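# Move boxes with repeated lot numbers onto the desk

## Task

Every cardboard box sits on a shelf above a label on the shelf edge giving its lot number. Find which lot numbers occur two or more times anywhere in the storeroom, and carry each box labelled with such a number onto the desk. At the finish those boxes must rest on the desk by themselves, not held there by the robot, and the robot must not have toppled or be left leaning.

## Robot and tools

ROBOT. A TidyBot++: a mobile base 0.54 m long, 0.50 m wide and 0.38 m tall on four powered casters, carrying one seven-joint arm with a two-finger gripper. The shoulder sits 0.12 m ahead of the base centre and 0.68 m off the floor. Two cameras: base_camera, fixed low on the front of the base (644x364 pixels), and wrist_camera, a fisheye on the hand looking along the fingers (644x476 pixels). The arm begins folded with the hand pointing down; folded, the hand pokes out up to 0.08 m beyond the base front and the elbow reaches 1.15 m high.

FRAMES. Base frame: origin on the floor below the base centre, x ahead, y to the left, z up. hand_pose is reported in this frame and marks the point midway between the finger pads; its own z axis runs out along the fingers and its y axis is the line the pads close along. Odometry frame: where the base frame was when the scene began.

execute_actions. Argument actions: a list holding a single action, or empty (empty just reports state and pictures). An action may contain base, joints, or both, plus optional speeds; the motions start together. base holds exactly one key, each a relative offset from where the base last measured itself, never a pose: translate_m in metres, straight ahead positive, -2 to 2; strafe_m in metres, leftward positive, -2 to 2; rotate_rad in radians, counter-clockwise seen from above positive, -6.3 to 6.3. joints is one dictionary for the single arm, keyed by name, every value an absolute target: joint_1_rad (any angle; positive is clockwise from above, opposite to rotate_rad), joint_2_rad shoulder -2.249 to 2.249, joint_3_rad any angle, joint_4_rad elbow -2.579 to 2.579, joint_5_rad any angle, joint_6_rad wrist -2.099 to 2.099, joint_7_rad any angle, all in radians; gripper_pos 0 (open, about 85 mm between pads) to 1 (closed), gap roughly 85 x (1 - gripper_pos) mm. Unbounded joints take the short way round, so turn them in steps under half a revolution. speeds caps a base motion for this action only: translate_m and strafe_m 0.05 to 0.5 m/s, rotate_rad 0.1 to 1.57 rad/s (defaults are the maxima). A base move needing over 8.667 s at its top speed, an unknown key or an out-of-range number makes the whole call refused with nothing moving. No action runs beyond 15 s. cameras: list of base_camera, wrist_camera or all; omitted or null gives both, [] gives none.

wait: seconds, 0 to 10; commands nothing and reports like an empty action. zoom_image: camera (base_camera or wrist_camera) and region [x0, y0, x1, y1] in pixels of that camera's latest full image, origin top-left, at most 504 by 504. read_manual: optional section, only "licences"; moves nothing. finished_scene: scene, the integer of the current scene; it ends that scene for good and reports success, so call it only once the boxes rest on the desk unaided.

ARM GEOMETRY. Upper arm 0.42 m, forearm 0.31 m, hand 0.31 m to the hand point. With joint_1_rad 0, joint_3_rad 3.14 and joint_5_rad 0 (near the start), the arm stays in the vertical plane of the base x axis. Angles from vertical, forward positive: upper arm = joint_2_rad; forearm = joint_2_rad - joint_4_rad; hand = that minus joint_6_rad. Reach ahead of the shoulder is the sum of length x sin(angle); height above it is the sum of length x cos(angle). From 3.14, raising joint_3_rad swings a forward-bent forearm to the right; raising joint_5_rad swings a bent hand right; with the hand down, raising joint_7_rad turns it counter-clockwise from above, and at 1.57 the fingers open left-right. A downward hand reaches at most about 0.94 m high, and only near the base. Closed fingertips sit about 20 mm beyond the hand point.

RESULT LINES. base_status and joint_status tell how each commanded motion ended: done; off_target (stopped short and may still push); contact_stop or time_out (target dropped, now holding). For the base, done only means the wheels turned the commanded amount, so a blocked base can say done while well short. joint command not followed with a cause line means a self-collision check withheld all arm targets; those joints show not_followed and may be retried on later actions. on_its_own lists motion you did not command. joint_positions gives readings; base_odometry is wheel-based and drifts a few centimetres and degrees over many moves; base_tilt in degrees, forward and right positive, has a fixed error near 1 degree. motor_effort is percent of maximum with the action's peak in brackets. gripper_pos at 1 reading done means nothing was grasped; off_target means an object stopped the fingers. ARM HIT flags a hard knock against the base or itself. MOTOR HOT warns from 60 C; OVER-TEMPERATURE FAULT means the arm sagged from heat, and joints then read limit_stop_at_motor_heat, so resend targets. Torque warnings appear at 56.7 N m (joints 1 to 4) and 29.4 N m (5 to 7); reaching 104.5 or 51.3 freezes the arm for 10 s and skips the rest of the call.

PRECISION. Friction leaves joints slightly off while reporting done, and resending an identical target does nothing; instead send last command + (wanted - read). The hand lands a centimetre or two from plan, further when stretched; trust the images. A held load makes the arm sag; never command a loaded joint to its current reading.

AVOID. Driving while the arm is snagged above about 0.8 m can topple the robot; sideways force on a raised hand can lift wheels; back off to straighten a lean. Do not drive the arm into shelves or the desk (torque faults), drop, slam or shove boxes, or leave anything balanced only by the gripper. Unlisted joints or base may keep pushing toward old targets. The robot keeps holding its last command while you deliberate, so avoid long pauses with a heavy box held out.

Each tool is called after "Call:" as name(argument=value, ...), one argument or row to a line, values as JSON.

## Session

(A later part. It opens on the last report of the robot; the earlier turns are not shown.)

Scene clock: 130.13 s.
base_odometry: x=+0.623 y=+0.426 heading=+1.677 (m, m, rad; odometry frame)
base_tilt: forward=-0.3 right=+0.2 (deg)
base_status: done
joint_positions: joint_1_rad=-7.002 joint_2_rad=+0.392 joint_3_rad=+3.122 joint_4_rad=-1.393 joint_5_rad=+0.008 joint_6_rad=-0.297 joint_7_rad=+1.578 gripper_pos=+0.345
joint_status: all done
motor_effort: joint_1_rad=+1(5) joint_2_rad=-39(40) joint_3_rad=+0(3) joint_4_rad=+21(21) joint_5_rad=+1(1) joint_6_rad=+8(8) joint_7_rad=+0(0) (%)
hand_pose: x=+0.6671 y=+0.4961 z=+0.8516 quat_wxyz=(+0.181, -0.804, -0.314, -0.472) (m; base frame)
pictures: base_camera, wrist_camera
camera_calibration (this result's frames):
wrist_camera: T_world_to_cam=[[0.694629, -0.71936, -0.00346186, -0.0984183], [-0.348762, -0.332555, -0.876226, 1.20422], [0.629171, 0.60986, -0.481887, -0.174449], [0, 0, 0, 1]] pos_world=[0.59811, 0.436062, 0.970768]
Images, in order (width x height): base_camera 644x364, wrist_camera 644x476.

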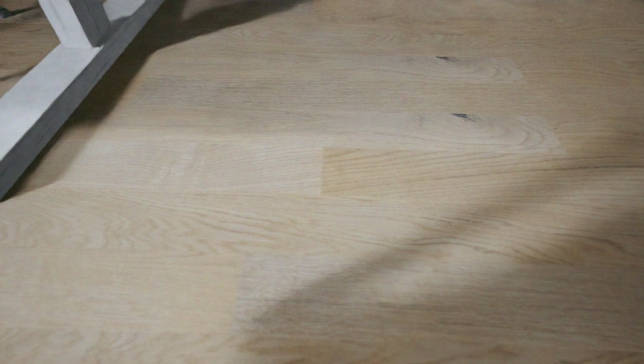

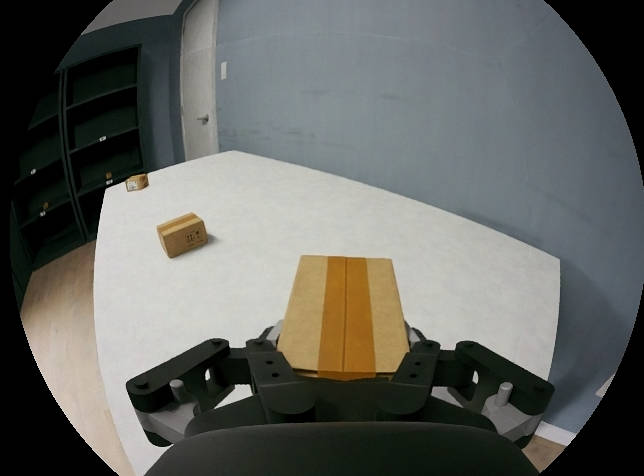

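Call:
execute_actions(
  actions=[
    {"joints":{"joint_2_rad":0.535,"joint_6_rad":-0.15}},
  ],
  cameras=[],
)

Call:
execute_actions(
  actions=[
    {"joints":{"joint_2_rad":0.585,"joint_6_rad":-0.13}},
  ],
  cameras=["wrist_camera"],
)

Scene clock: 131.43 s.
base_odometry: x=+0.623 y=+0.426 heading=+1.677 (m, m, rad; odometry frame)
base_tilt: forward=-0.3 right=+0.2 (deg)
base_status: not commanded
joint_positions: joint_1_rad=-7.002 joint_2_rad=+0.539 joint_3_rad=+3.122 joint_4_rad=-1.398 joint_5_rad=+0.008 joint_6_rad=-0.178 joint_7_rad=+1.578 gripper_pos=+0.345
joint_status: all done
motor_effort: joint_1_rad=+0(1) joint_2_rad=-43(46) joint_3_rad=+0(0) joint_4_rad=+20(22) joint_5_rad=+0(0) joint_6_rad=+8(9) joint_7_rad=+0(0) (%)
hand_pose: x=+0.6942 y=+0.5203 z=+0.7695 quat_wxyz=(+0.177, -0.812, -0.317, -0.458) (m; base frame)
pictures: none
No camera images: the call's "cameras" was empty. Leave "cameras" out to get every camera's image.

Scene clock: 132.23 s.
base_odometry: x=+0.623 y=+0.426 heading=+1.677 (m, m, rad; odometry frame)
base_tilt: forward=-0.3 right=+0.2 (deg)
base_status: not commanded
joint_positions: joint_1_rad=-7.002 joint_2_rad=+0.569 joint_3_rad=+3.122 joint_4_rad=-1.398 joint_5_rad=+0.008 joint_6_rad=-0.151 joint_7_rad=+1.578 gripper_pos=+0.345
joint_status: all done
motor_effort: joint_1_rad=+0(0) joint_2_rad=-43(45) joint_3_rad=+0(1) joint_4_rad=+20(21) joint_5_rad=+1(0) joint_6_rad=+8(9) joint_7_rad=+0(0) (%)
hand_pose: x=+0.6993 y=+0.5249 z=+0.7531 quat_wxyz=(+0.176, -0.812, -0.317, -0.457) (m; base frame)
pictures: wrist_camera
camera_calibration (this result's frames):
wrist_camera: T_world_to_cam=[[0.694338, -0.719604, -0.00803145, -0.0967224], [-0.373913, -0.351204, -0.858397, 1.1526], [0.614885, 0.59902, -0.512924, -0.220718], [0, 0, 0, 1]] pos_world=[0.633848, 0.467412, 0.875403]
Images, in order (width x height): wrist_camera 644x476.

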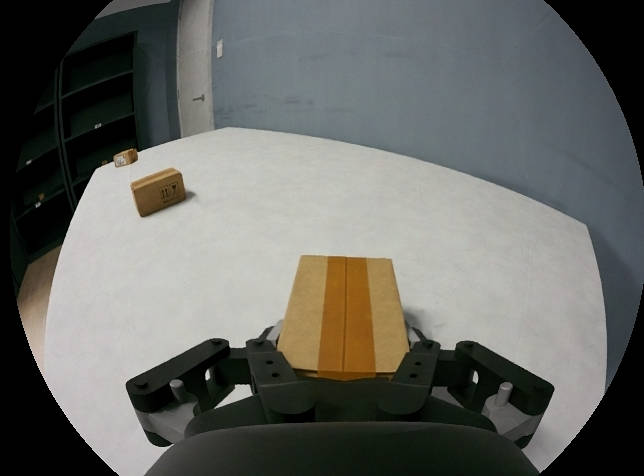

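Call:
execute_actions(
  actions=[
    {"joints":{"joint_2_rad":0.569,"gripper_pos":0.05}},
  ],
  cameras=["wrist_camera"],
)

Call:
execute_actions(
  actions=[
    {"joints":{"joint_2_rad":0.35}},
  ],
  cameras=["wrist_camera"],
)

Scene clock: 133.57 s.
base_odometry: x=+0.623 y=+0.426 heading=+1.677 (m, m, rad; odometry frame)
base_tilt: forward=-0.3 right=+0.2 (deg)
base_status: not commanded
joint_positions: joint_1_rad=-7.002 joint_2_rad=+0.569 joint_3_rad=+3.122 joint_4_rad=-1.398 joint_5_rad=+0.008 joint_6_rad=-0.151 joint_7_rad=+1.578 gripper_pos=+0.050
joint_status: all done
motor_effort: joint_1_rad=+1(0) joint_2_rad=-42(44) joint_3_rad=-1(0) joint_4_rad=+19(20) joint_5_rad=+0(0) joint_6_rad=+7(8) joint_7_rad=+0(0) (%)
hand_pose: x=+0.6993 y=+0.5249 z=+0.7531 quat_wxyz=(+0.176, -0.812, -0.317, -0.457) (m; base frame)
pictures: wrist_camera
camera_calibration (this result's frames):
wrist_camera: T_world_to_cam=[[0.694338, -0.719605, -0.00803155, -0.0967223], [-0.373913, -0.351204, -0.858397, 1.1526], [0.614886, 0.59902, -0.512924, -0.220718], [0, 0, 0, 1]] pos_world=[0.633848, 0.467412, 0.875403]
Images, in order (width x height): wrist_camera 644x476.

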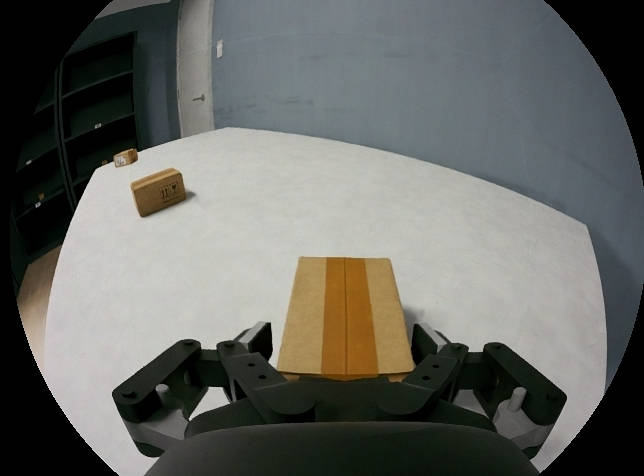

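Scene clock: 134.80 s.
base_odometry: x=+0.623 y=+0.426 heading=+1.677 (m, m, rad; odometry frame)
base_tilt: forward=-0.3 right=+0.2 (deg)
base_status: not commanded
joint_positions: joint_1_rad=-7.002 joint_2_rad=+0.346 joint_3_rad=+3.122 joint_4_rad=-1.398 joint_5_rad=+0.008 joint_6_rad=-0.149 joint_7_rad=+1.578 gripper_pos=+0.050
joint_status: all done
motor_effort: joint_1_rad=+1(0) joint_2_rad=-35(46) joint_3_rad=+0(1) joint_4_rad=+20(21) joint_5_rad=+0(1) joint_6_rad=+8(8) joint_7_rad=+1(0) (%)
hand_pose: x=+0.6730 y=+0.5019 z=+0.9251 quat_wxyz=(+0.209, -0.755, -0.296, -0.546) (m; base frame)
pictures: wrist_camera
camera_calibration (this result's frames):
wrist_camera: T_world_to_cam=[[0.694757, -0.719238, 0.00308942, -0.104377], [-0.219693, -0.216301, -0.951288, 1.19682], [0.684871, 0.660235, -0.308288, -0.369668], [0, 0, 0, 1]] pos_world=[0.588623, 0.427869, 1.02488]
Images, in order (width x height): wrist_camera 644x476.

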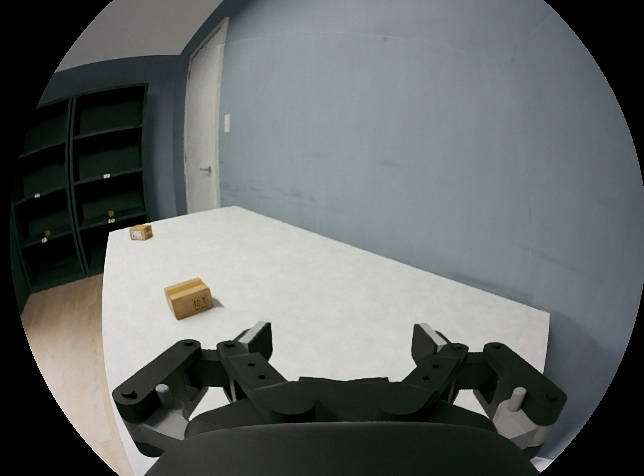

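Call:
finished_scene(
  scene=2,
)

The scene is finished: the task was done.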